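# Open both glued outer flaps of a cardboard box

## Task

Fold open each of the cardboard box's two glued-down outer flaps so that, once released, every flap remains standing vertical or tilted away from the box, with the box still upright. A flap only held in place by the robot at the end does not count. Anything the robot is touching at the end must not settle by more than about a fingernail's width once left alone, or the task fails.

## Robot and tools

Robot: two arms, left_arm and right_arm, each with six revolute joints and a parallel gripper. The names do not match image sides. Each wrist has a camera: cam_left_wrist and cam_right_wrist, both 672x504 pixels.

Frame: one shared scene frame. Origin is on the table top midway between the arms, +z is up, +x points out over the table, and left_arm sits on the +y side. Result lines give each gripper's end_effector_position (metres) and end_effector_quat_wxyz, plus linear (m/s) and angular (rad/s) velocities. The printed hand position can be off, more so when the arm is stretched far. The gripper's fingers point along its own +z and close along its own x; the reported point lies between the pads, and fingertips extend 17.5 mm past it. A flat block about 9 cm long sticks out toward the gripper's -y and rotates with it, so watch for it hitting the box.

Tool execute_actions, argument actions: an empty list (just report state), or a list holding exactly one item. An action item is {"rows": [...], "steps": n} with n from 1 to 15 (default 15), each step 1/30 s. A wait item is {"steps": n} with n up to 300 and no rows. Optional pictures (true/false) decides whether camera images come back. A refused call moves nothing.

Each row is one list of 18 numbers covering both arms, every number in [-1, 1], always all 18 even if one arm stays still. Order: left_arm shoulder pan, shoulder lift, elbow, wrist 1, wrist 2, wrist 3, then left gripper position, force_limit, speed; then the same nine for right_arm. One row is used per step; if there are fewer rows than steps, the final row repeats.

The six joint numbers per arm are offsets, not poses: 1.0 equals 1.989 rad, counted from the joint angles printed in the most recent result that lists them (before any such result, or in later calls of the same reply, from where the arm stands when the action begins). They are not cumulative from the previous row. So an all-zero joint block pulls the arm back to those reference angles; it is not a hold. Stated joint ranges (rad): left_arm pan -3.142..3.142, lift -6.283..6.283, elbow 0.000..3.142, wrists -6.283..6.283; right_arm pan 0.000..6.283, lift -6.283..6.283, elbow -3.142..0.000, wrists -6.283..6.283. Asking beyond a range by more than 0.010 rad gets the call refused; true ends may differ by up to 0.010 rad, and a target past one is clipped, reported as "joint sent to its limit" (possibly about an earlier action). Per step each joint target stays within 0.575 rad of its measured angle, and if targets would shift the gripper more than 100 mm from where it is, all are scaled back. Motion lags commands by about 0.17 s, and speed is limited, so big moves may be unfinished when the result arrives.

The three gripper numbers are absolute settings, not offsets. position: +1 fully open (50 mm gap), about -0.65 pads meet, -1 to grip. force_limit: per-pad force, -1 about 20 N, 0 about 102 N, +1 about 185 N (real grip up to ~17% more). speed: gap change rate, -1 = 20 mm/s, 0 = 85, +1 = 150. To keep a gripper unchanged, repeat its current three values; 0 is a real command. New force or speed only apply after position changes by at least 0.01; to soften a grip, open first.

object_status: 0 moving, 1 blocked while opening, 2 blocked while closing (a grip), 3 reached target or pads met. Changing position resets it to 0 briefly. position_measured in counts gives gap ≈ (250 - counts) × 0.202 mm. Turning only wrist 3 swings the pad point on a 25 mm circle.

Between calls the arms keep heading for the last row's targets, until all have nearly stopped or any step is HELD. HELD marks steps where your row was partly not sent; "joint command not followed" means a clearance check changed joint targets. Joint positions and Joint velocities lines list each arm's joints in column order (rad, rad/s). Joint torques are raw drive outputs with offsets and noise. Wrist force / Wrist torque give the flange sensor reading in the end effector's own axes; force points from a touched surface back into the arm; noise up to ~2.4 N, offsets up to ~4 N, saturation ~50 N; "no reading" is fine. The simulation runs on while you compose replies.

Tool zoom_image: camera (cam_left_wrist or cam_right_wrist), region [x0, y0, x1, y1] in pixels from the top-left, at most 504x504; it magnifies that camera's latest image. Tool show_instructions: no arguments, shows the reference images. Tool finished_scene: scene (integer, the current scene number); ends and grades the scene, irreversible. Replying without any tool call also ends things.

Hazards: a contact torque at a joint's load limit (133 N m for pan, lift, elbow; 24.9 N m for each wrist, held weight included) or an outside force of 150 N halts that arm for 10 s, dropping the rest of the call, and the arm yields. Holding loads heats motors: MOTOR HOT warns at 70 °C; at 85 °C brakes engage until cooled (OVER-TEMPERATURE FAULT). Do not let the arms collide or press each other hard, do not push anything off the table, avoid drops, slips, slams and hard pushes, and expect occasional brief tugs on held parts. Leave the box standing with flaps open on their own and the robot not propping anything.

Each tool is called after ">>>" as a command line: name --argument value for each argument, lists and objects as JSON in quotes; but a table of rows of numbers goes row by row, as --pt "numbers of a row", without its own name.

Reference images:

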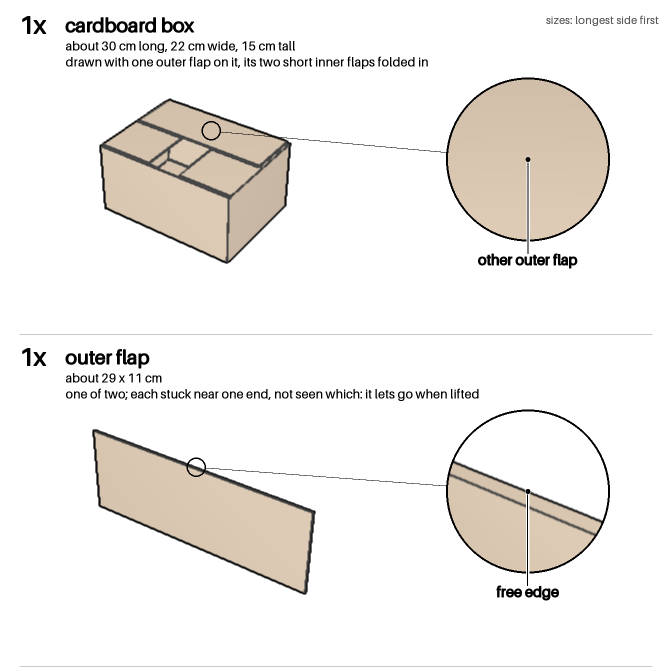

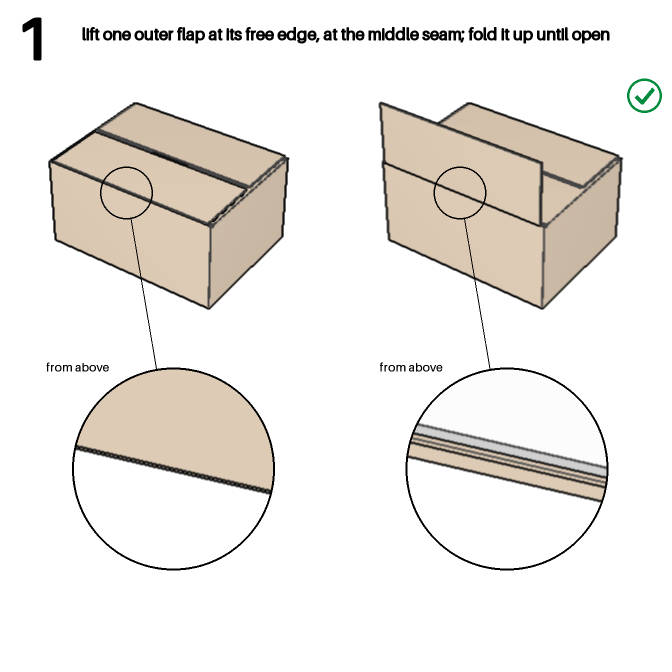

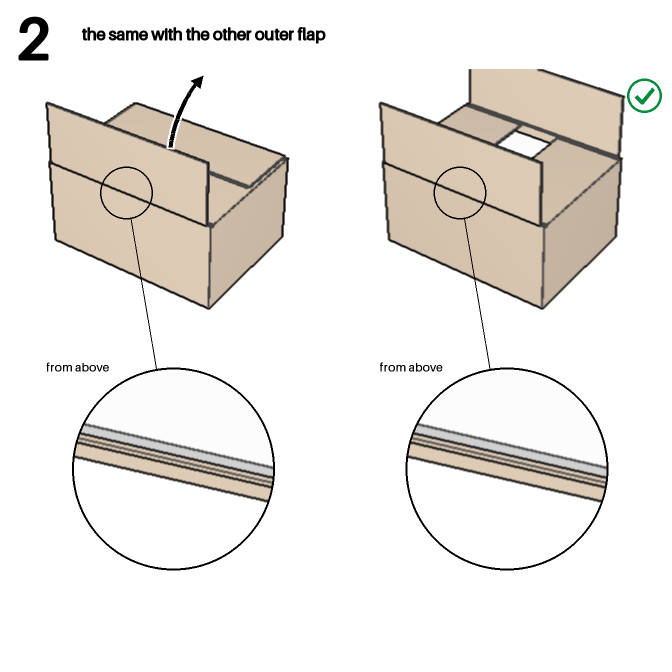

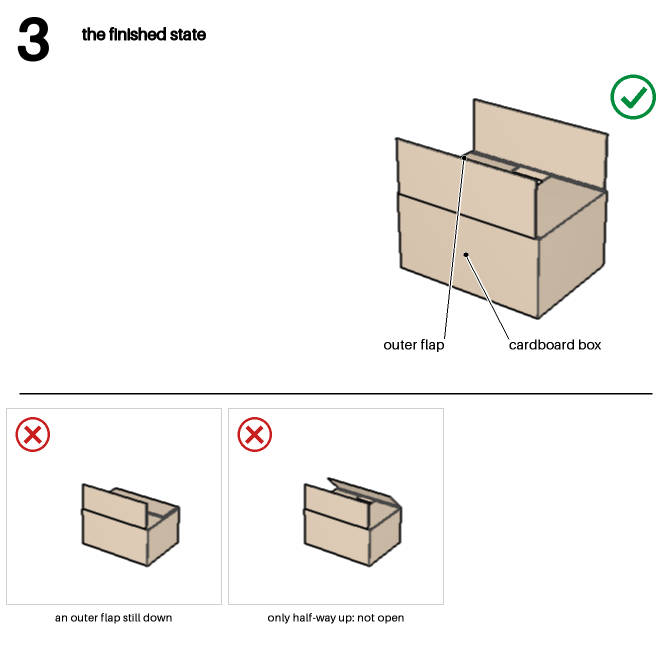

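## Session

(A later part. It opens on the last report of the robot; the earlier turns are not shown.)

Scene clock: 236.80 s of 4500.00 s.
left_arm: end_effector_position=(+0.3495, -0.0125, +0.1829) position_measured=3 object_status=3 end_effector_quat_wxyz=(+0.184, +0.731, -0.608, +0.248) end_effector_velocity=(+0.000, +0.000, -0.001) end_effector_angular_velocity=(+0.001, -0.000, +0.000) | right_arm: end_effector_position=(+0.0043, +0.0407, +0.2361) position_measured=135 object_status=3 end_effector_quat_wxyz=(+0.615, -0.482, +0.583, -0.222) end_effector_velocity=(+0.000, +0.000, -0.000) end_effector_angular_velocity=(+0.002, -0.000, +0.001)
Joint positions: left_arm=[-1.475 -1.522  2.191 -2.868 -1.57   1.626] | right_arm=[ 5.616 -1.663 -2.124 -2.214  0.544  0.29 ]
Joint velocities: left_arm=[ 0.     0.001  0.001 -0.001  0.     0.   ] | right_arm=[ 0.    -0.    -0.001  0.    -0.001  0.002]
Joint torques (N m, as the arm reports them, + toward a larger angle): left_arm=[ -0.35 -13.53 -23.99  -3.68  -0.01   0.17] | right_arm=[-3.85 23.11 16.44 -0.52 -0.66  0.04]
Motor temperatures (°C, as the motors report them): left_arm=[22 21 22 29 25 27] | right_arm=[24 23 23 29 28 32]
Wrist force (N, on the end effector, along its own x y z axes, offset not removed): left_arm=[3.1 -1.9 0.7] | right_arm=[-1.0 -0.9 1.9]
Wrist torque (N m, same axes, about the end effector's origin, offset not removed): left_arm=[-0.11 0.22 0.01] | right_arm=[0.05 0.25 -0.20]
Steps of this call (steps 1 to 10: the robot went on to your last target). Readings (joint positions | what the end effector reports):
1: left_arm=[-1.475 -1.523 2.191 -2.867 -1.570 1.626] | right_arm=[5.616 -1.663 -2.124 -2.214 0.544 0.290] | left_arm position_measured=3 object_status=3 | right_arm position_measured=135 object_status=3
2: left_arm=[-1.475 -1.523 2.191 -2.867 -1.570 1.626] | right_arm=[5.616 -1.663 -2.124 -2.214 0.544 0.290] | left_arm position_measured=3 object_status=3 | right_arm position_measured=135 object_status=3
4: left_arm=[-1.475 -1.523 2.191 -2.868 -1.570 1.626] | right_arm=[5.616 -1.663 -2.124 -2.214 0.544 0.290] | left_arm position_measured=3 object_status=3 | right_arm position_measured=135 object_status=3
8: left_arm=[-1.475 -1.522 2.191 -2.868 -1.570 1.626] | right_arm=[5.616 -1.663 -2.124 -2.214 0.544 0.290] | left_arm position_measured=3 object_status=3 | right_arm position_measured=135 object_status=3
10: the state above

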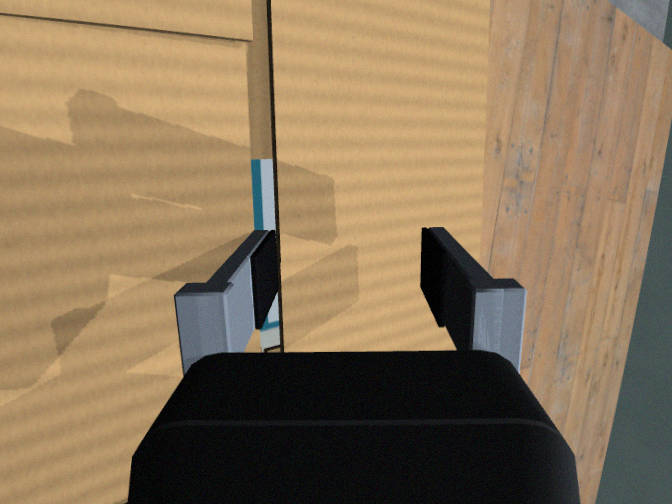

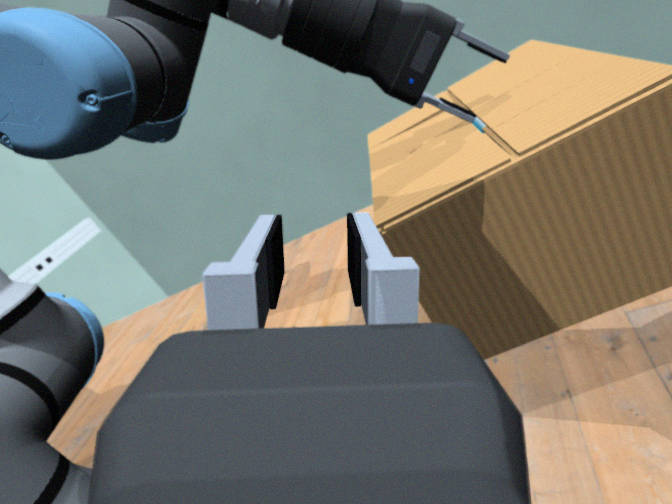

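Working, A yields. Continue along axis 8 mm more.

>>> execute_actions --actions '[{"rows":[[0,0.0035,-0.0003,-0.0033,0,0,1,0,0,0,0,0,0,0,0,0.11,0,0],[0,0.0035,-0.0003,-0.0033,0,0,1,0,0,0,0,0,0,0,0,0.11,0,0],[0,0.007,-0.0005,-0.0065,0,0,1,0,0,0,0,0,0,0,0,0.11,0,0],[0,0.007,-0.0005,-0.0065,0,0,1,0,0,0,0,0,0,0,0,0.11,0,0],[0,0.0106,-0.0008,-0.0098,0,0,1,0,0,0,0,0,0,0,0,0.11,0,0]],"steps":15}]' --pictures false

>>> execute_actions --actions '[{"steps":10}]'

>>> zoom_image --camera "cam_right_wrist" --region '[400, 50, 560, 170]'

Scene clock: 244.37 s of 4500.00 s.
left_arm: end_effector_position=(+0.3504, -0.0164, +0.1771) position_measured=3 object_status=3 end_effector_quat_wxyz=(+0.184, +0.731, -0.608, +0.249) end_effector_velocity=(+0.001, -0.001, -0.004) end_effector_angular_velocity=(+0.002, +0.001, +0.002) | right_arm: end_effector_position=(+0.0043, +0.0407, +0.2361) position_measured=135 object_status=3 end_effector_quat_wxyz=(+0.615, -0.482, +0.583, -0.222) end_effector_velocity=(-0.000, +0.000, -0.001) end_effector_angular_velocity=(-0.000, -0.001, -0.000)
Joint positions: left_arm=[-1.475 -1.503  2.189 -2.886 -1.57   1.626] | right_arm=[ 5.616 -1.663 -2.124 -2.214  0.544  0.29 ]
Joint velocities: left_arm=[ 0.001  0.011 -0.001 -0.008  0.    -0.   ] | right_arm=[-0.    -0.002  0.     0.     0.     0.001]
Joint torques (N m, as the arm reports them, + toward a larger angle): left_arm=[-0.56 15.63 -4.6   4.46  0.01  0.32] | right_arm=[-3.   22.74 14.41 -0.67 -0.56 -0.26]
Motor temperatures (°C, as the motors report them): left_arm=[22 21 22 29 25 27] | right_arm=[24 23 23 29 28 32]
Wrist force (N, on the end effector, along its own x y z axes, offset not removed): left_arm=[21.6 0.4 -50.0] | right_arm=[-1.3 0.3 0.2]
Wrist torque (N m, same axes, about the end effector's origin, offset not removed): left_arm=[0.50 -1.22 0.13] | right_arm=[0.17 0.33 0.09]
Steps of this call (steps 1 to 15: the robot went on to your last target; steps 16 to 90: nothing new was sent; then 4.07 s passed at rest; steps 91 to 105: all 15 steps of this action). Readings (joint positions | what the end effector reports):
91: left_arm=[-1.475 -1.522 2.191 -2.868 -1.570 1.626] | right_arm=[5.616 -1.663 -2.124 -2.214 0.544 0.290] | left_arm position_measured=3 object_status=3 | right_arm position_measured=135 object_status=3
92: left_arm=[-1.475 -1.522 2.191 -2.869 -1.570 1.626] | right_arm=[5.616 -1.663 -2.124 -2.214 0.544 0.290] | left_arm position_measured=3 object_status=3 | right_arm position_measured=135 object_status=3
94: left_arm=[-1.475 -1.519 2.191 -2.871 -1.570 1.626] | right_arm=[5.616 -1.663 -2.124 -2.214 0.544 0.290] | left_arm position_measured=3 object_status=3 | right_arm position_measured=135 object_status=3
98: left_arm=[-1.475 -1.510 2.190 -2.880 -1.570 1.626] | right_arm=[5.616 -1.663 -2.124 -2.214 0.544 0.290] | left_arm position_measured=3 object_status=3 | right_arm position_measured=135 object_status=3
105: the state above

Scene clock: 244.70 s of 4500.00 s.
left_arm: end_effector_position=(+0.3505, -0.0165, +0.1765) position_measured=3 object_status=3 end_effector_quat_wxyz=(+0.184, +0.731, -0.608, +0.249) end_effector_velocity=(+0.001, +0.001, -0.001) end_effector_angular_velocity=(+0.002, +0.001, +0.003) | right_arm: end_effector_position=(+0.0043, +0.0407, +0.2361) position_measured=135 object_status=3 end_effector_quat_wxyz=(+0.615, -0.482, +0.583, -0.222) end_effector_velocity=(+0.001, -0.001, -0.001) end_effector_angular_velocity=(-0.002, -0.003, -0.001)
Joint positions: left_arm=[-1.475 -1.501  2.189 -2.887 -1.57   1.626] | right_arm=[ 5.616 -1.663 -2.124 -2.214  0.544  0.29 ]
Joint velocities: left_arm=[ 0.002  0.001  0.002 -0.     0.    -0.001] | right_arm=[ 0.    -0.001 -0.002 -0.001  0.001  0.001]
Joint torques (N m, as the arm reports them, + toward a larger angle): left_arm=[-0.47 18.39  0.57  5.04  0.    0.17] | right_arm=[-3.81 20.99 14.01 -0.59 -0.26  0.19]
Motor temperatures (°C, as the motors report them): left_arm=[22 21 22 29 25 27] | right_arm=[24 23 23 29 28 32]
Wrist force (N, on the end effector, along its own x y z axes, offset not removed): left_arm=[20.4 -2.6 -50.0] | right_arm=[0.8 0.5 2.3]
Wrist torque (N m, same axes, about the end effector's origin, offset not removed): left_arm=[-0.29 -1.74 0.03] | right_arm=[0.38 -0.05 -0.10]
Steps of this call (steps 1 to 10: the robot went on to your last target). Readings (joint positions | what the end effector reports):
1: left_arm=[-1.475 -1.503 2.189 -2.887 -1.570 1.626] | right_arm=[5.616 -1.663 -2.124 -2.214 0.544 0.290] | left_arm position_measured=3 object_status=3 | right_arm position_measured=135 object_status=3
2: left_arm=[-1.475 -1.502 2.189 -2.887 -1.570 1.626] | right_arm=[5.616 -1.663 -2.124 -2.214 0.544 0.290] | left_arm position_measured=3 object_status=3 | right_arm position_measured=135 object_status=3
4: left_arm=[-1.475 -1.502 2.189 -2.887 -1.570 1.626] | right_arm=[5.616 -1.663 -2.124 -2.214 0.544 0.290] | left_arm position_measured=3 object_status=3 | right_arm position_measured=135 object_status=3
8: left_arm=[-1.475 -1.502 2.189 -2.887 -1.570 1.626] | right_arm=[5.616 -1.663 -2.124 -2.214 0.544 0.290] | left_arm position_measured=3 object_status=3 | right_arm position_measured=135 object_status=3
10: the state above

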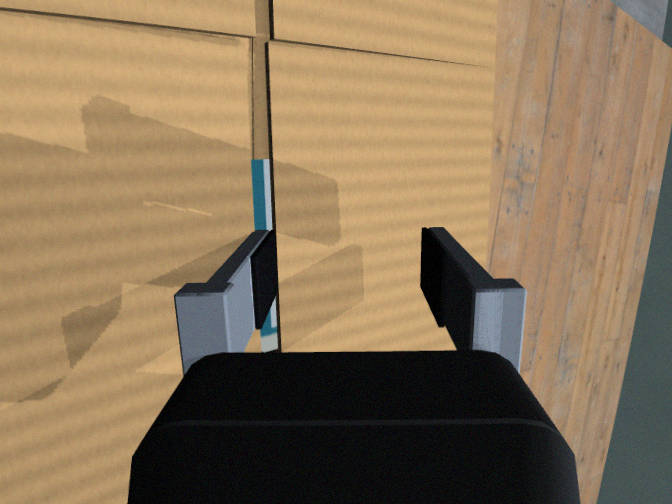

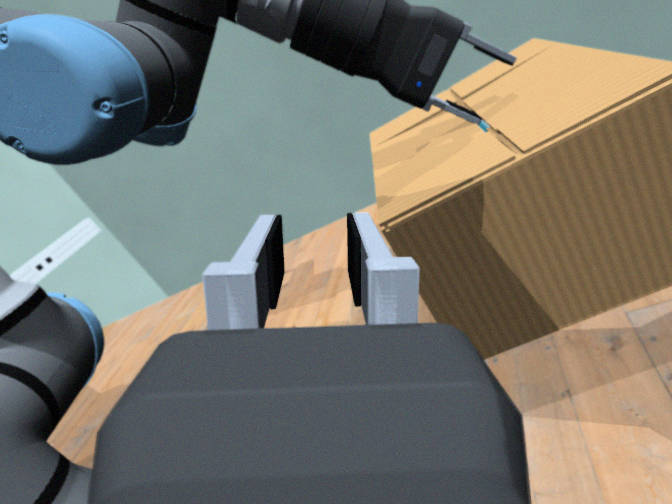

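Region (400, 50, 560, 170) of cam_right_wrist's 672x504 image, scaled by 3.150, with more detail than that image has; it fills the top 378 rows of this view, and the rest is white.

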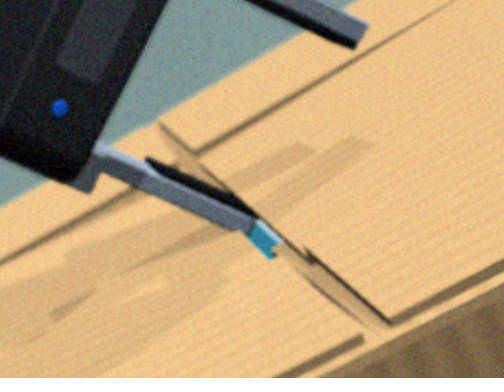

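>>> execute_actions --actions '[{"rows":[[0,-0.005,0.001,0.004,0,0,1,0,0,0,0,0,0,0,0,0.11,0,0],[0,-0.01,0.002,0.008,0,0,1,0,0,0,0,0,0,0,0,0.11,0,0],[0,-0.0141,0.0044,0.0097,0,0,1,0,0,0,0,0,0,0,0,0.11,0,0]],"steps":15}]' --pictures false

>>> execute_actions --actions '[{"rows":[[0,0.001,0.001,-0.002,0,0,1,0,0,0,0,0,0,0,0,0.11,0,0],[0,0.002,0.002,-0.004,0,0,1,0,0,0,0,0,0,0,0,0.11,0,0],[0,0.0031,0.003,-0.0061,0,0,1,0,0,0,0,0,0,0,0,0.11,0,0]],"steps":15}]'

>>> zoom_image --camera "cam_left_wrist" --region '[180, 150, 340, 310]'

>>> zoom_image --camera "cam_right_wrist" --region '[400, 50, 560, 170]'

Scene clock: 263.17 s of 4500.00 s.
left_arm: end_effector_position=(+0.3488, -0.0099, +0.1826) position_measured=3 object_status=3 end_effector_quat_wxyz=(+0.184, +0.731, -0.608, +0.248) end_effector_velocity=(-0.001, +0.003, +0.003) end_effector_angular_velocity=(-0.000, -0.000, -0.001) | right_arm: end_effector_position=(+0.0043, +0.0407, +0.2361) position_measured=135 object_status=3 end_effector_quat_wxyz=(+0.615, -0.482, +0.583, -0.222) end_effector_velocity=(+0.000, -0.000, -0.001) end_effector_angular_velocity=(-0.001, -0.000, -0.001)
Joint positions: left_arm=[-1.475 -1.528  2.198 -2.869 -1.57   1.626] | right_arm=[ 5.616 -1.663 -2.124 -2.214  0.544  0.29 ]
Joint velocities: left_arm=[-0.    -0.011  0.003  0.007 -0.     0.001] | right_arm=[ 0.    -0.001 -0.001  0.001  0.001 -0.   ]
Joint torques (N m, as the arm reports them, + toward a larger angle): left_arm=[ -0.74 -29.94 -10.61  -0.47   0.03   0.15] | right_arm=[-2.52 23.25 15.2  -0.78 -0.55 -0.1 ]
Motor temperatures (°C, as the motors report them): left_arm=[22 21 22 29 25 27] | right_arm=[24 23 23 29 28 32]
Wrist force (N, on the end effector, along its own x y z axes, offset not removed): left_arm=[6.4 -2.9 4.5] | right_arm=[0.4 -0.7 -1.0]
Wrist torque (N m, same axes, about the end effector's origin, offset not removed): left_arm=[-0.34 0.20 0.21] | right_arm=[0.09 0.00 -0.03]
Steps of this call (steps 1 to 15: the robot went on to your last target; steps 16 to 90: nothing new was sent; then 14.97 s passed at rest; steps 91 to 105: all 15 steps of this action). Readings (joint positions | what the end effector reports):
91: left_arm=[-1.475 -1.501 2.189 -2.887 -1.570 1.626] | right_arm=[5.616 -1.663 -2.124 -2.214 0.544 0.290] | left_arm position_measured=3 object_status=3 | right_arm position_measured=135 object_status=3
92: left_arm=[-1.475 -1.502 2.189 -2.887 -1.570 1.626] | right_arm=[5.616 -1.663 -2.124 -2.214 0.544 0.290] | left_arm position_measured=3 object_status=3 | right_arm position_measured=135 object_status=3
94: left_arm=[-1.475 -1.508 2.191 -2.882 -1.570 1.626] | right_arm=[5.616 -1.663 -2.124 -2.214 0.544 0.290] | left_arm position_measured=3 object_status=3 | right_arm position_measured=135 object_status=3
98: left_arm=[-1.475 -1.521 2.196 -2.873 -1.570 1.626] | right_arm=[5.616 -1.663 -2.124 -2.214 0.544 0.290] | left_arm position_measured=3 object_status=3 | right_arm position_measured=135 object_status=3
105: the state above

Scene clock: 263.67 s of 4500.00 s.
left_arm: end_effector_position=(+0.3488, -0.0096, +0.1792) position_measured=3 object_status=3 end_effector_quat_wxyz=(+0.184, +0.731, -0.608, +0.249) end_effector_velocity=(-0.000, +0.001, -0.003) end_effector_angular_velocity=(+0.003, +0.000, -0.001) | right_arm: end_effector_position=(+0.0043, +0.0407, +0.2361) position_measured=135 object_status=3 end_effector_quat_wxyz=(+0.615, -0.482, +0.583, -0.222) end_effector_velocity=(-0.000, -0.000, +0.000) end_effector_angular_velocity=(-0.001, -0.000, -0.000)
Joint positions: left_arm=[-1.475 -1.522  2.203 -2.881 -1.57   1.626] | right_arm=[ 5.616 -1.663 -2.124 -2.214  0.544  0.29 ]
Joint velocities: left_arm=[ 0.     0.003  0.003 -0.003 -0.     0.001] | right_arm=[ 0.     0.001  0.001 -0.002  0.    -0.   ]
Joint torques (N m, as the arm reports them, + toward a larger angle): left_arm=[-0.84  2.33  7.39  4.18  0.02  0.17] | right_arm=[-2.12 23.11 15.85 -0.73 -0.51  0.14]
Motor temperatures (°C, as the motors report them): left_arm=[22 21 22 29 25 27] | right_arm=[24 23 23 29 28 32]
Wrist force (N, on the end effector, along its own x y z axes, offset not removed): left_arm=[29.9 2.4 -19.4] | right_arm=[-0.8 0.2 1.9]
Wrist torque (N m, same axes, about the end effector's origin, offset not removed): left_arm=[0.55 -0.35 0.27] | right_arm=[0.10 0.17 -0.17]
Steps of this call (steps 1 to 15: all 15 steps of this action). Readings (joint positions | what the end effector reports):
1: left_arm=[-1.475 -1.528 2.198 -2.869 -1.570 1.626] | right_arm=[5.616 -1.663 -2.124 -2.214 0.544 0.290] | left_arm position_measured=3 object_status=3 | right_arm position_measured=135 object_status=3
2: left_arm=[-1.475 -1.528 2.198 -2.869 -1.570 1.626] | right_arm=[5.616 -1.663 -2.124 -2.214 0.544 0.290] | left_arm position_measured=3 object_status=3 | right_arm position_measured=135 object_status=3
4: left_arm=[-1.475 -1.527 2.199 -2.872 -1.570 1.626] | right_arm=[5.616 -1.663 -2.124 -2.214 0.544 0.290] | left_arm position_measured=3 object_status=3 | right_arm position_measured=135 object_status=3
8: left_arm=[-1.475 -1.524 2.202 -2.878 -1.570 1.626] | right_arm=[5.616 -1.663 -2.124 -2.214 0.544 0.290] | left_arm position_measured=3 object_status=3 | right_arm position_measured=135 object_status=3
15: the state above

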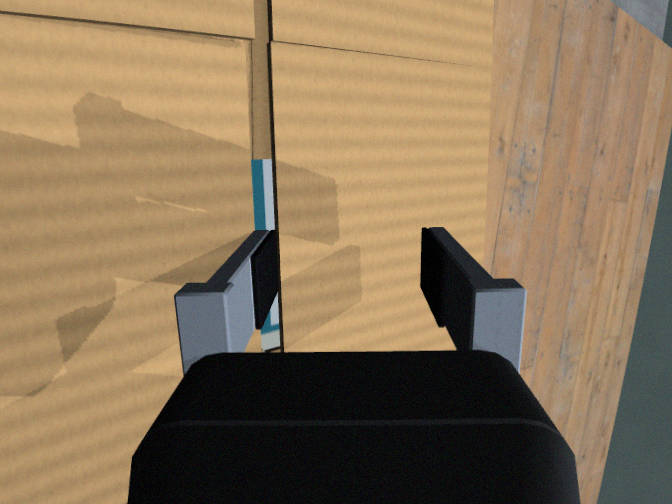

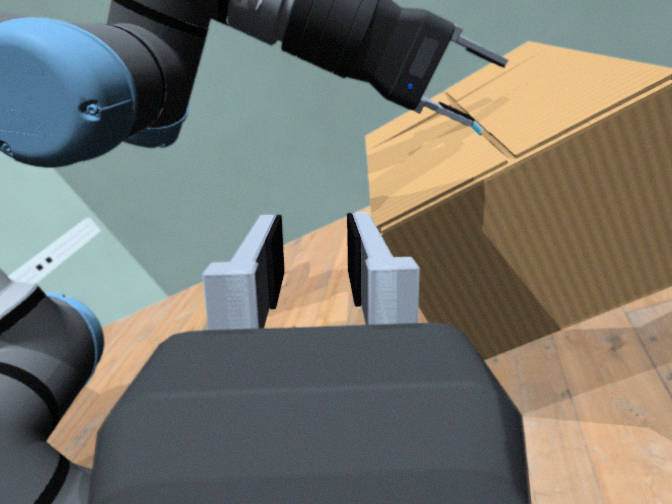

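Region (180, 150, 340, 310) of cam_left_wrist's 672x504 image, scaled by 3.150, with more detail than that image has.

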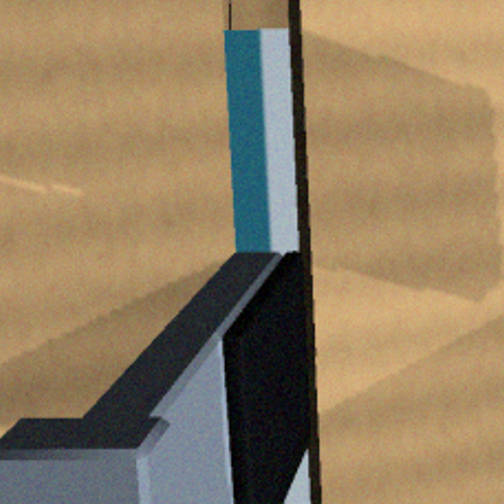

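Region (400, 50, 560, 170) of cam_right_wrist's 672x504 image, scaled by 3.150, with more detail than that image has; it fills the top 378 rows of this view, and the rest is white.

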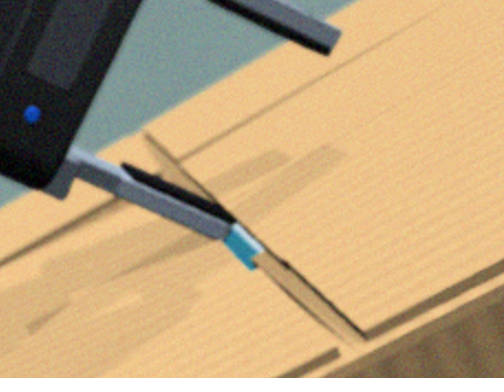

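>>> execute_actions --actions '[{"rows":[[0,0.001,-0.0055,0.0112,0,0,1,0,0,0,0,0,0,0,0,0.11,0,0],[0,0.0019,-0.0109,0.0224,0,0,1,0,0,0,0,0,0,0,0,0.11,0,0],[0,0.0029,-0.0164,0.0336,0,0,1,0,0,0,0,0,0,0,0,0.11,0,0],[0,0.0038,-0.0219,0.0448,0,0,1,0,0,0,0,0,0,0,0,0.11,0,0],[0,0.0048,-0.0273,0.056,0,0,1,0,0,0,0,0,0,0,0,0.11,0,0],[0,0.0058,-0.0328,0.0672,0,0,1,0,0,0,0,0,0,0,0,0.11,0,0],[0,0.0067,-0.0383,0.0784,0,0,1,0,0,0,0,0,0,0,0,0.11,0,0],[0,0.0077,-0.0437,0.0896,0,0,1,0,0,0,0,0,0,0,0,0.11,0,0],[0,0.0086,-0.0492,0.1008,0,0,1,0,0,0,0,0,0,0,0,0.11,0,0],[0,0.0096,-0.0547,0.112,0,0,1,0,0,0,0,0,0,0,0,0.11,0,0],[0,0.0106,-0.0601,0.1232,0,0,1,0,0,0,0,0,0,0,0,0.11,0,0],[0,0.0115,-0.0656,0.1344,0,0,1,0,0,0,0,0,0,0,0,0.11,0,0],[0,0.0125,-0.0711,0.1456,0,0,1,0,0,0,0,0,0,0,0,0.11,0,0],[0,0.0134,-0.0765,0.1568,0,0,1,0,0,0,0,0,0,0,0,0.11,0,0],[0,0.0144,-0.082,0.168,0,0,1,0,0,0,0,0,0,0,0,0.11,0,0]],"steps":15}]' --pictures false

>>> execute_actions --actions '[{"steps":15}]'

>>> zoom_image --camera "cam_left_wrist" --region '[180, 150, 340, 310]'

>>> zoom_image --camera "cam_right_wrist" --region '[400, 50, 560, 170]'

Scene clock: 284.93 s of 4500.00 s.
left_arm: end_effector_position=(+0.3502, -0.0153, +0.1767) position_measured=3 object_status=3 end_effector_quat_wxyz=(+0.147, +0.745, -0.619, +0.199) end_effector_velocity=(+0.002, -0.008, -0.001) end_effector_angular_velocity=(+0.364, +0.089, +0.001) | right_arm: end_effector_position=(+0.0043, +0.0407, +0.2361) position_measured=135 object_status=3 end_effector_quat_wxyz=(+0.615, -0.482, +0.583, -0.222) end_effector_velocity=(+0.000, -0.000, -0.000) end_effector_angular_velocity=(-0.001, +0.000, -0.001)
Joint positions: left_arm=[-1.475 -1.503  2.096 -2.664 -1.57   1.626] | right_arm=[ 5.616 -1.663 -2.124 -2.214  0.544  0.29 ]
Joint velocities: left_arm=[ 0.001  0.056 -0.312  0.63  -0.    -0.001] | right_arm=[-0.     0.    -0.     0.001  0.001 -0.001]
Joint torques (N m, as the arm reports them, + toward a larger angle): left_arm=[ -0.22  -4.78 -18.34   3.69   0.27   0.08] | right_arm=[-3.69 23.54 15.5  -0.63 -0.42 -0.06]
Motor temperatures (°C, as the motors report them): left_arm=[22 21 22 29 25 27] | right_arm=[24 23 23 29 28 32]
Wrist force (N, on the end effector, along its own x y z axes, offset not removed): left_arm=[6.1 -3.1 -25.2] | right_arm=[-1.6 -1.1 -1.2]
Wrist torque (N m, same axes, about the end effector's origin, offset not removed): left_arm=[-0.03 0.23 0.24] | right_arm=[-0.03 0.18 -0.08]
Steps of this call (steps 1 to 15: the robot went on to your last target; steps 16 to 90: nothing new was sent; then 17.77 s passed at rest; steps 91 to 105: all 15 steps of this action). Readings (joint positions | what the end effector reports):
91: left_arm=[-1.475 -1.522 2.204 -2.881 -1.570 1.626] | right_arm=[5.616 -1.663 -2.124 -2.214 0.544 0.290] | left_arm position_measured=3 object_status=3 | right_arm position_measured=135 object_status=3
92: left_arm=[-1.475 -1.522 2.203 -2.879 -1.570 1.626] | right_arm=[5.616 -1.663 -2.124 -2.214 0.544 0.290] | left_arm position_measured=3 object_status=3 | right_arm position_measured=135 object_status=3
94: left_arm=[-1.475 -1.521 2.196 -2.865 -1.570 1.626] | right_arm=[5.616 -1.663 -2.124 -2.214 0.544 0.290] | left_arm position_measured=3 object_status=3 | right_arm position_measured=135 object_status=3
98: left_arm=[-1.475 -1.516 2.166 -2.806 -1.570 1.626] | right_arm=[5.616 -1.663 -2.124 -2.214 0.544 0.290] | left_arm position_measured=3 object_status=3 | right_arm position_measured=135 object_status=3
105: the state above

Scene clock: 285.43 s of 4500.00 s.
left_arm: end_effector_position=(+0.3501, -0.0152, +0.1766) position_measured=3 object_status=3 end_effector_quat_wxyz=(+0.127, +0.751, -0.625, +0.172) end_effector_velocity=(+0.000, +0.001, -0.000) end_effector_angular_velocity=(+0.012, +0.003, -0.000) | right_arm: end_effector_position=(+0.0043, +0.0407, +0.2361) position_measured=135 object_status=3 end_effector_quat_wxyz=(+0.615, -0.482, +0.583, -0.222) end_effector_velocity=(+0.000, -0.000, -0.000) end_effector_angular_velocity=(-0.002, -0.001, -0.001)
Joint positions: left_arm=[-1.475 -1.494  2.041 -2.549 -1.57   1.626] | right_arm=[ 5.616 -1.663 -2.124 -2.214  0.544  0.29 ]
Joint velocities: left_arm=[ 0.     0.001 -0.009  0.02  -0.     0.001] | right_arm=[-0.    -0.001 -0.     0.     0.001 -0.001]
Joint torques (N m, as the arm reports them, + toward a larger angle): left_arm=[ -0.22 -15.76 -23.     0.32  -0.01   0.14] | right_arm=[-3.83 20.82 16.24 -0.48 -0.47  0.08]
Motor temperatures (°C, as the motors report them): left_arm=[22 21 22 29 25 27] | right_arm=[24 23 23 29 28 32]
Wrist force (N, on the end effector, along its own x y z axes, offset not removed): left_arm=[8.9 1.1 -6.1] | right_arm=[-1.3 -1.9 0.9]
Wrist torque (N m, same axes, about the end effector's origin, offset not removed): left_arm=[0.11 0.09 0.03] | right_arm=[-0.15 0.21 -0.10]
Steps of this call (steps 1 to 15: the robot went on to your last target). Readings (joint positions | what the end effector reports):
1: left_arm=[-1.475 -1.501 2.086 -2.642 -1.570 1.626] | right_arm=[5.616 -1.663 -2.124 -2.214 0.544 0.290] | left_arm position_measured=3 object_status=3 | right_arm position_measured=135 object_status=3
2: left_arm=[-1.475 -1.500 2.076 -2.622 -1.570 1.626] | right_arm=[5.616 -1.663 -2.124 -2.214 0.544 0.290] | left_arm position_measured=3 object_status=3 | right_arm position_measured=135 object_status=3
4: left_arm=[-1.475 -1.497 2.062 -2.592 -1.570 1.626] | right_arm=[5.616 -1.663 -2.124 -2.214 0.544 0.290] | left_arm position_measured=3 object_status=3 | right_arm position_measured=135 object_status=3
8: left_arm=[-1.475 -1.495 2.048 -2.562 -1.570 1.626] | right_arm=[5.616 -1.663 -2.124 -2.214 0.544 0.290] | left_arm position_measured=3 object_status=3 | right_arm position_measured=135 object_status=3
15: the state above

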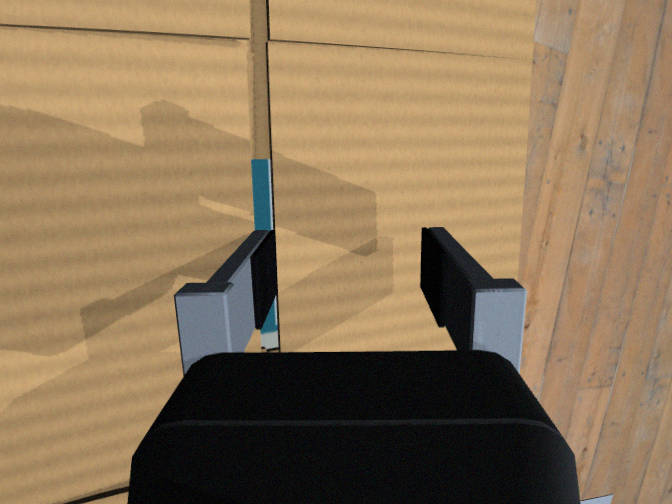

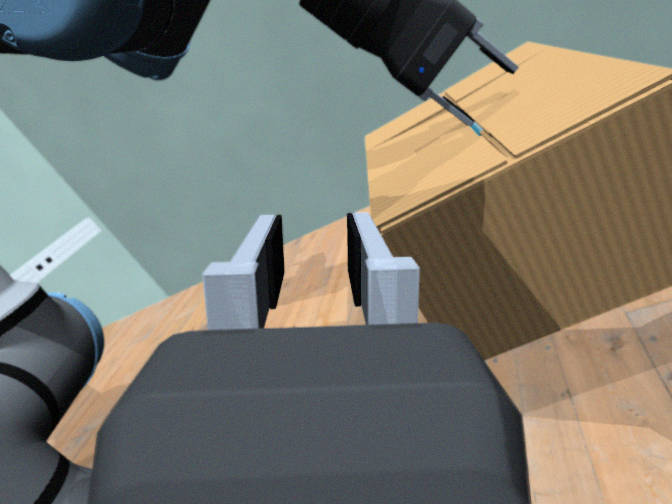

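Region (180, 150, 340, 310) of cam_left_wrist's 672x504 image, scaled by 3.150, with more detail than that image has.

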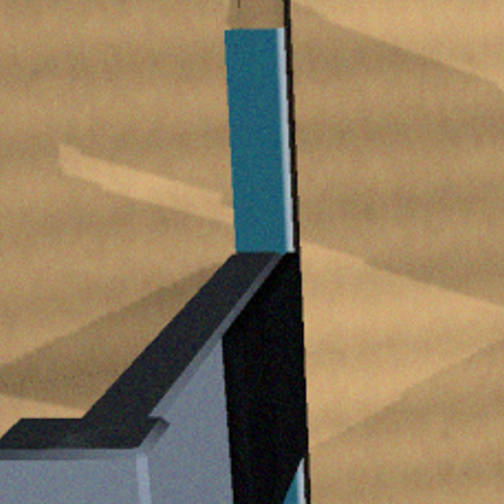

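Region (400, 50, 560, 170) of cam_right_wrist's 672x504 image, scaled by 3.150, with more detail than that image has; it fills the top 378 rows of this view, and the rest is white.

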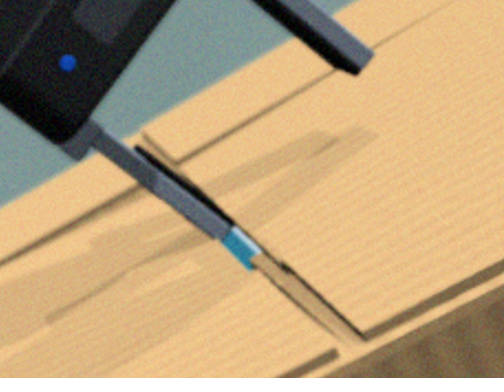

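>>> execute_actions --actions '[{"rows":[[0,0.0022,-0.0086,0.0148,0,0,1,0,0,0,0,0,0,0,0,0.11,0,0],[0,0.0054,-0.0162,0.0276,0,0,1,0,0,0,0,0,0,0,0,0.11,0,0],[0,0.0086,-0.0237,0.0403,0,0,1,0,0,0,0,0,0,0,0,0.11,0,0],[0,0.0118,-0.0313,0.0531,0,0,1,0,0,0,0,0,0,0,0,0.11,0,0],[0,0.015,-0.0389,0.0659,0,0,1,0,0,0,0,0,0,0,0,0.11,0,0],[0,0.0182,-0.0465,0.0787,0,0,1,0,0,0,0,0,0,0,0,0.11,0,0],[0,0.0214,-0.0541,0.0915,0,0,1,0,0,0,0,0,0,0,0,0.11,0,0],[0,0.0246,-0.0616,0.1042,0,0,1,0,0,0,0,0,0,0,0,0.11,0,0],[0,0.0278,-0.0692,0.117,0,0,1,0,0,0,0,0,0,0,0,0.11,0,0],[0,0.031,-0.0768,0.1298,0,0,1,0,0,0,0,0,0,0,0,0.11,0,0],[0,0.0342,-0.0844,0.1426,0,0,1,0,0,0,0,0,0,0,0,0.11,0,0],[0,0.0379,-0.0915,0.1544,0,0,1,0,0,0,0,0,0,0,0,0.11,0,0],[0,0.0416,-0.0985,0.1661,0,0,1,0,0,0,0,0,0,0,0,0.11,0,0],[0,0.0448,-0.1061,0.1789,0,0,1,0,0,0,0,0,0,0,0,0.11,0,0],[0,0.048,-0.1137,0.1917,0,0,1,0,0,0,0,0,0,0,0,0.11,0,0]],"steps":15}]' --pictures false

>>> execute_actions --actions '[{"steps":20}]'

>>> zoom_image --camera "cam_left_wrist" --region '[180, 150, 340, 310]'

>>> zoom_image --camera "cam_right_wrist" --region '[400, 50, 560, 170]'

Scene clock: 311.97 s of 4500.00 s.
left_arm: end_effector_position=(+0.3517, -0.0218, +0.1734) position_measured=3 object_status=3 end_effector_quat_wxyz=(+0.080, +0.762, -0.634, +0.108) end_effector_velocity=(+0.002, -0.010, -0.010) end_effector_angular_velocity=(+0.457, +0.111, -0.001) | right_arm: end_effector_position=(+0.0043, +0.0407, +0.2361) position_measured=135 object_status=3 end_effector_quat_wxyz=(+0.615, -0.482, +0.583, -0.222) end_effector_velocity=(+0.000, -0.000, -0.001) end_effector_angular_velocity=(-0.002, -0.002, +0.000)
Joint positions: left_arm=[-1.475 -1.432  1.892 -2.3   -1.57   1.626] | right_arm=[ 5.616 -1.663 -2.124 -2.214  0.544  0.29 ]
Joint velocities: left_arm=[-0.001  0.192 -0.423  0.701 -0.     0.   ] | right_arm=[-0.    -0.002 -0.002  0.    -0.001  0.   ]
Joint torques (N m, as the arm reports them, + toward a larger angle): left_arm=[ -0.53 -21.99 -29.35  -1.     0.07   0.31] | right_arm=[-2.94 22.92 15.46 -0.57 -0.53 -0.39]
Motor temperatures (°C, as the motors report them): left_arm=[22 21 22 29 25 27] | right_arm=[24 23 23 29 28 32]
Wrist force (N, on the end effector, along its own x y z axes, offset not removed): left_arm=[-3.8 -2.2 -0.2] | right_arm=[0.0 -2.7 -1.7]
Wrist torque (N m, same axes, about the end effector's origin, offset not removed): left_arm=[-0.13 0.12 0.40] | right_arm=[-0.44 0.06 -0.12]
Steps of this call (steps 1 to 15: the robot went on to your last target; steps 16 to 90: nothing new was sent; then 23.03 s passed at rest; steps 91 to 105: all 15 steps of this action). Readings (joint positions | what the end effector reports):
91: left_arm=[-1.475 -1.494 2.040 -2.546 -1.570 1.626] | right_arm=[5.616 -1.663 -2.124 -2.214 0.544 0.290] | left_arm position_measured=3 object_status=3 | right_arm position_measured=135 object_status=3
92: left_arm=[-1.475 -1.493 2.039 -2.544 -1.570 1.626] | right_arm=[5.616 -1.663 -2.124 -2.214 0.544 0.290] | left_arm position_measured=3 object_status=3 | right_arm position_measured=135 object_status=3
94: left_arm=[-1.475 -1.490 2.029 -2.528 -1.570 1.626] | right_arm=[5.616 -1.663 -2.124 -2.214 0.544 0.290] | left_arm position_measured=3 object_status=3 | right_arm position_measured=135 object_status=3
98: left_arm=[-1.475 -1.473 1.988 -2.461 -1.570 1.626] | right_arm=[5.616 -1.663 -2.124 -2.214 0.544 0.290] | left_arm position_measured=3 object_status=3 | right_arm position_measured=135 object_status=3
105: the state above

Scene clock: 312.63 s of 4500.00 s.
left_arm: end_effector_position=(+0.3517, -0.0216, +0.1724) position_measured=3 object_status=3 end_effector_quat_wxyz=(+0.053, +0.766, -0.637, +0.073) end_effector_velocity=(+0.001, -0.000, +0.001) end_effector_angular_velocity=(+0.002, +0.001, +0.001) | right_arm: end_effector_position=(+0.0043, +0.0407, +0.2361) position_measured=135 object_status=3 end_effector_quat_wxyz=(+0.615, -0.482, +0.583, -0.222) end_effector_velocity=(-0.000, +0.000, +0.000) end_effector_angular_velocity=(-0.001, +0.000, -0.001)
Joint positions: left_arm=[-1.475 -1.399  1.816 -2.169 -1.57   1.626] | right_arm=[ 5.616 -1.663 -2.124 -2.214  0.544  0.29 ]
Joint velocities: left_arm=[ 0.001  0.002 -0.005  0.006 -0.     0.   ] | right_arm=[-0.    -0.     0.001 -0.     0.001 -0.001]
Joint torques (N m, as the arm reports them, + toward a larger angle): left_arm=[ -0.53 -26.26 -28.28   0.1    0.06   0.2 ] | right_arm=[-4.69 23.25 15.99 -0.81 -0.39 -0.02]
Motor temperatures (°C, as the motors report them): left_arm=[22 21 22 29 25 27] | right_arm=[24 23 23 29 28 32]
Wrist force (N, on the end effector, along its own x y z axes, offset not removed): left_arm=[1.7 -4.7 8.4] | right_arm=[-0.7 0.9 0.9]
Wrist torque (N m, same axes, about the end effector's origin, offset not removed): left_arm=[-0.55 0.93 0.33] | right_arm=[0.36 0.15 -0.05]
Steps of this call (steps 1 to 20: the robot went on to your last target). Readings (joint positions | what the end effector reports):
1: left_arm=[-1.475 -1.426 1.878 -2.276 -1.570 1.626] | right_arm=[5.616 -1.663 -2.124 -2.214 0.544 0.290] | left_arm position_measured=3 object_status=3 | right_arm position_measured=135 object_status=3
2: left_arm=[-1.475 -1.420 1.864 -2.253 -1.570 1.626] | right_arm=[5.616 -1.663 -2.124 -2.214 0.544 0.290] | left_arm position_measured=3 object_status=3 | right_arm position_measured=135 object_status=3
4: left_arm=[-1.475 -1.411 1.845 -2.219 -1.570 1.626] | right_arm=[5.616 -1.663 -2.124 -2.214 0.544 0.290] | left_arm position_measured=3 object_status=3 | right_arm position_measured=135 object_status=3
8: left_arm=[-1.475 -1.403 1.826 -2.186 -1.570 1.626] | right_arm=[5.616 -1.663 -2.124 -2.214 0.544 0.290] | left_arm position_measured=3 object_status=3 | right_arm position_measured=135 object_status=3
20: the state above

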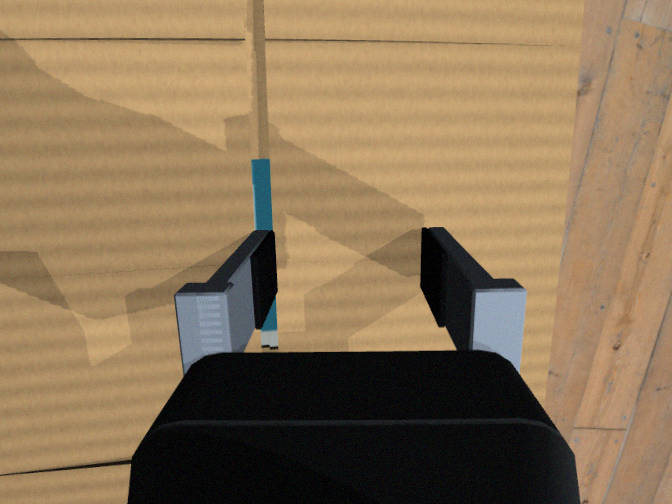

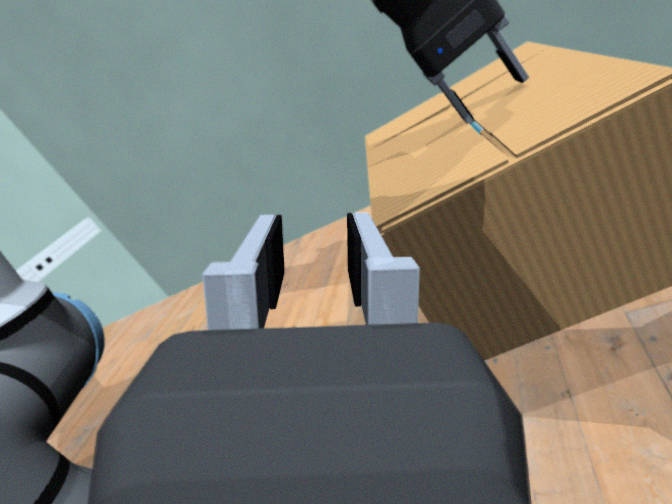

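Region (180, 150, 340, 310) of cam_left_wrist's 672x504 image, scaled by 3.150, with more detail than that image has.

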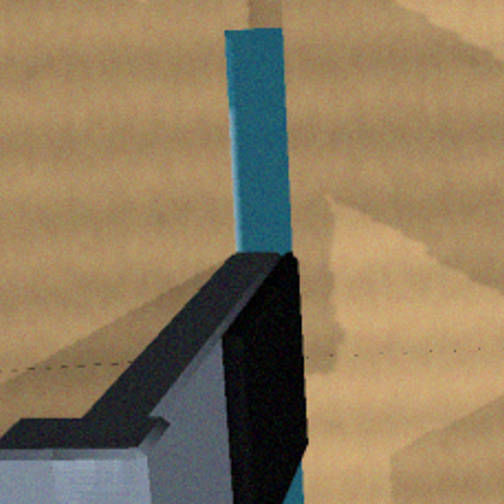

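Region (400, 50, 560, 170) of cam_right_wrist's 672x504 image, scaled by 3.150, with more detail than that image has; it fills the top 378 rows of this view, and the rest is white.

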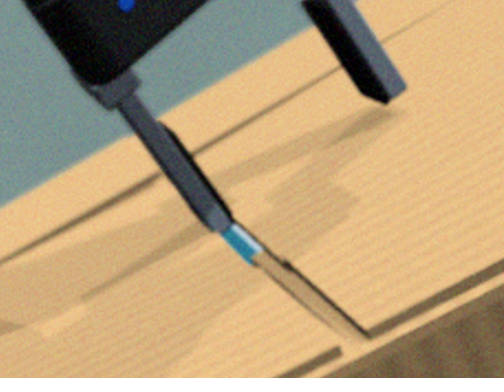

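>>> execute_actions --actions '[{"rows":[[0,-0.0028,0.0028,0,0,0,1,0,0,0,0,0,0,0,0,0.11,0,0]],"steps":15}]' --pictures false

>>> execute_actions --actions '[{"rows":[[0,0.0015,0.0024,-0.0039,0,0,1,0,0,0,0,0,0,0,0,0.11,0,0]],"steps":15}]'

>>> zoom_image --camera "cam_left_wrist" --region '[180, 150, 340, 310]'

>>> zoom_image --camera "cam_right_wrist" --region '[400, 50, 560, 170]'

Scene clock: 326.63 s of 4500.00 s.
left_arm: end_effector_position=(+0.3512, -0.0194, +0.1727) position_measured=3 object_status=3 end_effector_quat_wxyz=(+0.053, +0.766, -0.637, +0.073) end_effector_velocity=(+0.000, -0.000, +0.001) end_effector_angular_velocity=(-0.003, -0.001, -0.000) | right_arm: end_effector_position=(+0.0043, +0.0407, +0.2361) position_measured=135 object_status=3 end_effector_quat_wxyz=(+0.615, -0.482, +0.583, -0.222) end_effector_velocity=(+0.000, -0.001, -0.000) end_effector_angular_velocity=(-0.002, -0.001, -0.001)
Joint positions: left_arm=[-1.475 -1.404  1.821 -2.169 -1.57   1.626] | right_arm=[ 5.616 -1.663 -2.124 -2.214  0.544  0.29 ]
Joint velocities: left_arm=[ 0.    -0.002 -0.001 -0.    -0.     0.   ] | right_arm=[-0.    -0.    -0.001 -0.     0.002 -0.001]
Joint torques (N m, as the arm reports them, + toward a larger angle): left_arm=[ -0.61 -41.11 -14.06  -3.37   0.05   0.21] | right_arm=[-3.33 23.07 15.08 -0.79 -0.31  0.19]
Motor temperatures (°C, as the motors report them): left_arm=[22 21 23 29 25 27] | right_arm=[24 23 23 29 28 32]
Wrist force (N, on the end effector, along its own x y z axes, offset not removed): left_arm=[7.7 -2.9 6.7] | right_arm=[0.2 -0.3 -2.6]
Wrist torque (N m, same axes, about the end effector's origin, offset not removed): left_arm=[-0.23 -0.30 0.20] | right_arm=[-0.07 -0.14 -0.04]
Steps of this call (steps 1 to 15: the robot went on to your last target; steps 16 to 90: nothing new was sent; then 10.50 s passed at rest; steps 91 to 105: all 15 steps of this action). Readings (joint positions | what the end effector reports):
91: left_arm=[-1.475 -1.398 1.815 -2.168 -1.570 1.626] | right_arm=[5.616 -1.663 -2.124 -2.214 0.544 0.290] | left_arm position_measured=3 object_status=3 | right_arm position_measured=135 object_status=3
92: left_arm=[-1.475 -1.399 1.816 -2.168 -1.570 1.626] | right_arm=[5.616 -1.663 -2.124 -2.214 0.544 0.290] | left_arm position_measured=3 object_status=3 | right_arm position_measured=135 object_status=3
94: left_arm=[-1.475 -1.401 1.818 -2.168 -1.570 1.626] | right_arm=[5.616 -1.663 -2.124 -2.214 0.544 0.290] | left_arm position_measured=3 object_status=3 | right_arm position_measured=135 object_status=3
98: left_arm=[-1.475 -1.403 1.820 -2.168 -1.570 1.626] | right_arm=[5.616 -1.663 -2.124 -2.214 0.544 0.290] | left_arm position_measured=3 object_status=3 | right_arm position_measured=135 object_status=3
105: the state above

Scene clock: 327.13 s of 4500.00 s.
left_arm: end_effector_position=(+0.3512, -0.0194, +0.1699) position_measured=3 object_status=3 end_effector_quat_wxyz=(+0.053, +0.766, -0.637, +0.073) end_effector_velocity=(-0.000, -0.000, -0.001) end_effector_angular_velocity=(+0.001, -0.000, -0.001) | right_arm: end_effector_position=(+0.0043, +0.0407, +0.2361) position_measured=135 object_status=3 end_effector_quat_wxyz=(+0.615, -0.482, +0.583, -0.222) end_effector_velocity=(-0.000, +0.000, +0.000) end_effector_angular_velocity=(+0.000, +0.000, +0.000)
Joint positions: left_arm=[-1.475 -1.401  1.826 -2.176 -1.57   1.626] | right_arm=[ 5.616 -1.663 -2.124 -2.214  0.544  0.29 ]
Joint velocities: left_arm=[-0.     0.001  0.002 -0.002  0.     0.   ] | right_arm=[-0.    -0.     0.001 -0.    -0.001  0.   ]
Joint torques (N m, as the arm reports them, + toward a larger angle): left_arm=[ -0.4  -17.09  -9.53  -3.34   0.06   0.17] | right_arm=[-4.09 22.74 14.93 -0.98 -0.24 -0.09]
Motor temperatures (°C, as the motors report them): left_arm=[22 21 23 29 25 27] | right_arm=[24 23 23 29 28 32]
Wrist force (N, on the end effector, along its own x y z axes, offset not removed): left_arm=[2.1 -0.9 -9.9] | right_arm=[-0.1 -2.6 1.1]
Wrist torque (N m, same axes, about the end effector's origin, offset not removed): left_arm=[-0.28 -0.85 -0.06] | right_arm=[-0.25 0.01 0.00]
Steps of this call (steps 1 to 15: all 15 steps of this action). Readings (joint positions | what the end effector reports):
1: left_arm=[-1.475 -1.404 1.821 -2.169 -1.570 1.626] | right_arm=[5.616 -1.663 -2.124 -2.214 0.544 0.290] | left_arm position_measured=3 object_status=3 | right_arm position_measured=135 object_status=3
2: left_arm=[-1.475 -1.404 1.822 -2.169 -1.570 1.626] | right_arm=[5.616 -1.663 -2.124 -2.214 0.544 0.290] | left_arm position_measured=3 object_status=3 | right_arm position_measured=135 object_status=3
4: left_arm=[-1.475 -1.403 1.823 -2.172 -1.570 1.626] | right_arm=[5.616 -1.663 -2.124 -2.214 0.544 0.290] | left_arm position_measured=3 object_status=3 | right_arm position_measured=135 object_status=3
8: left_arm=[-1.475 -1.402 1.825 -2.175 -1.570 1.626] | right_arm=[5.616 -1.663 -2.124 -2.214 0.544 0.290] | left_arm position_measured=3 object_status=3 | right_arm position_measured=135 object_status=3
15: the state above

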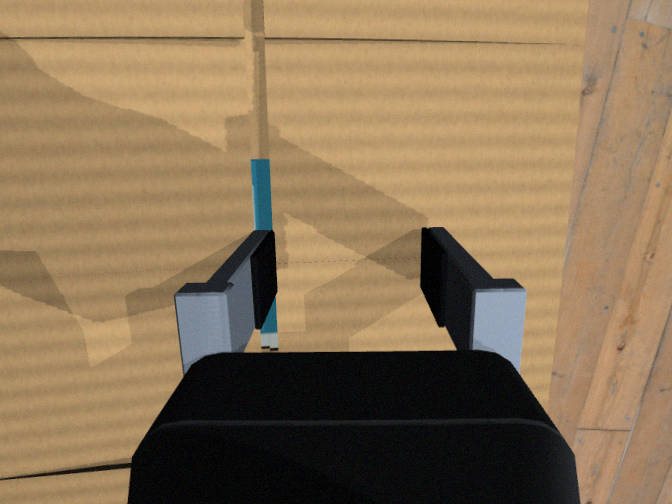

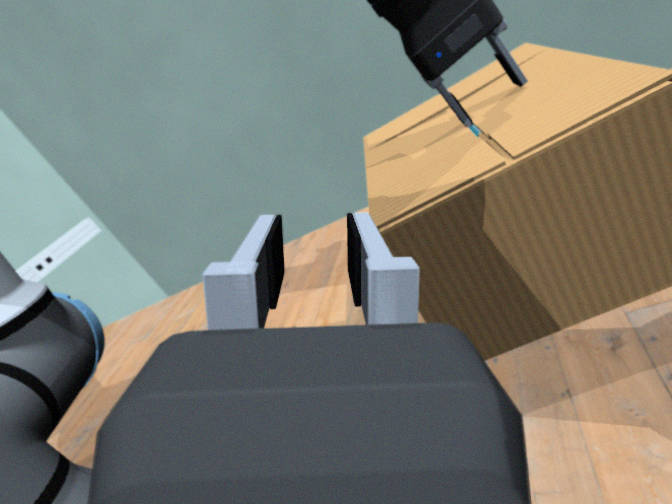

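Region (180, 150, 340, 310) of cam_left_wrist's 672x504 image, scaled by 3.150, with more detail than that image has.

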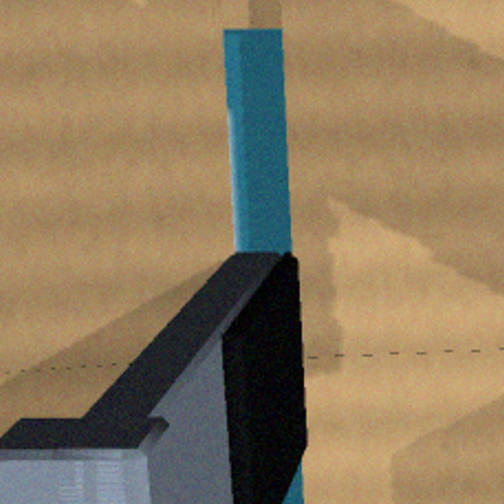

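Region (400, 50, 560, 170) of cam_right_wrist's 672x504 image, scaled by 3.150, with more detail than that image has; it fills the top 378 rows of this view, and the rest is white.

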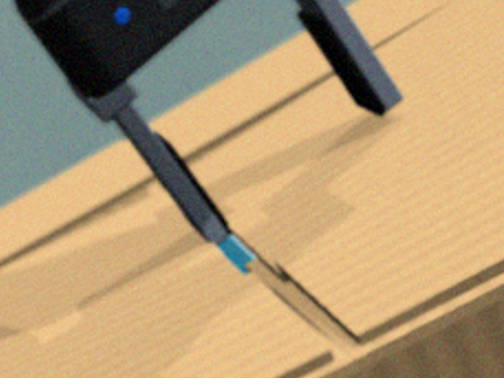

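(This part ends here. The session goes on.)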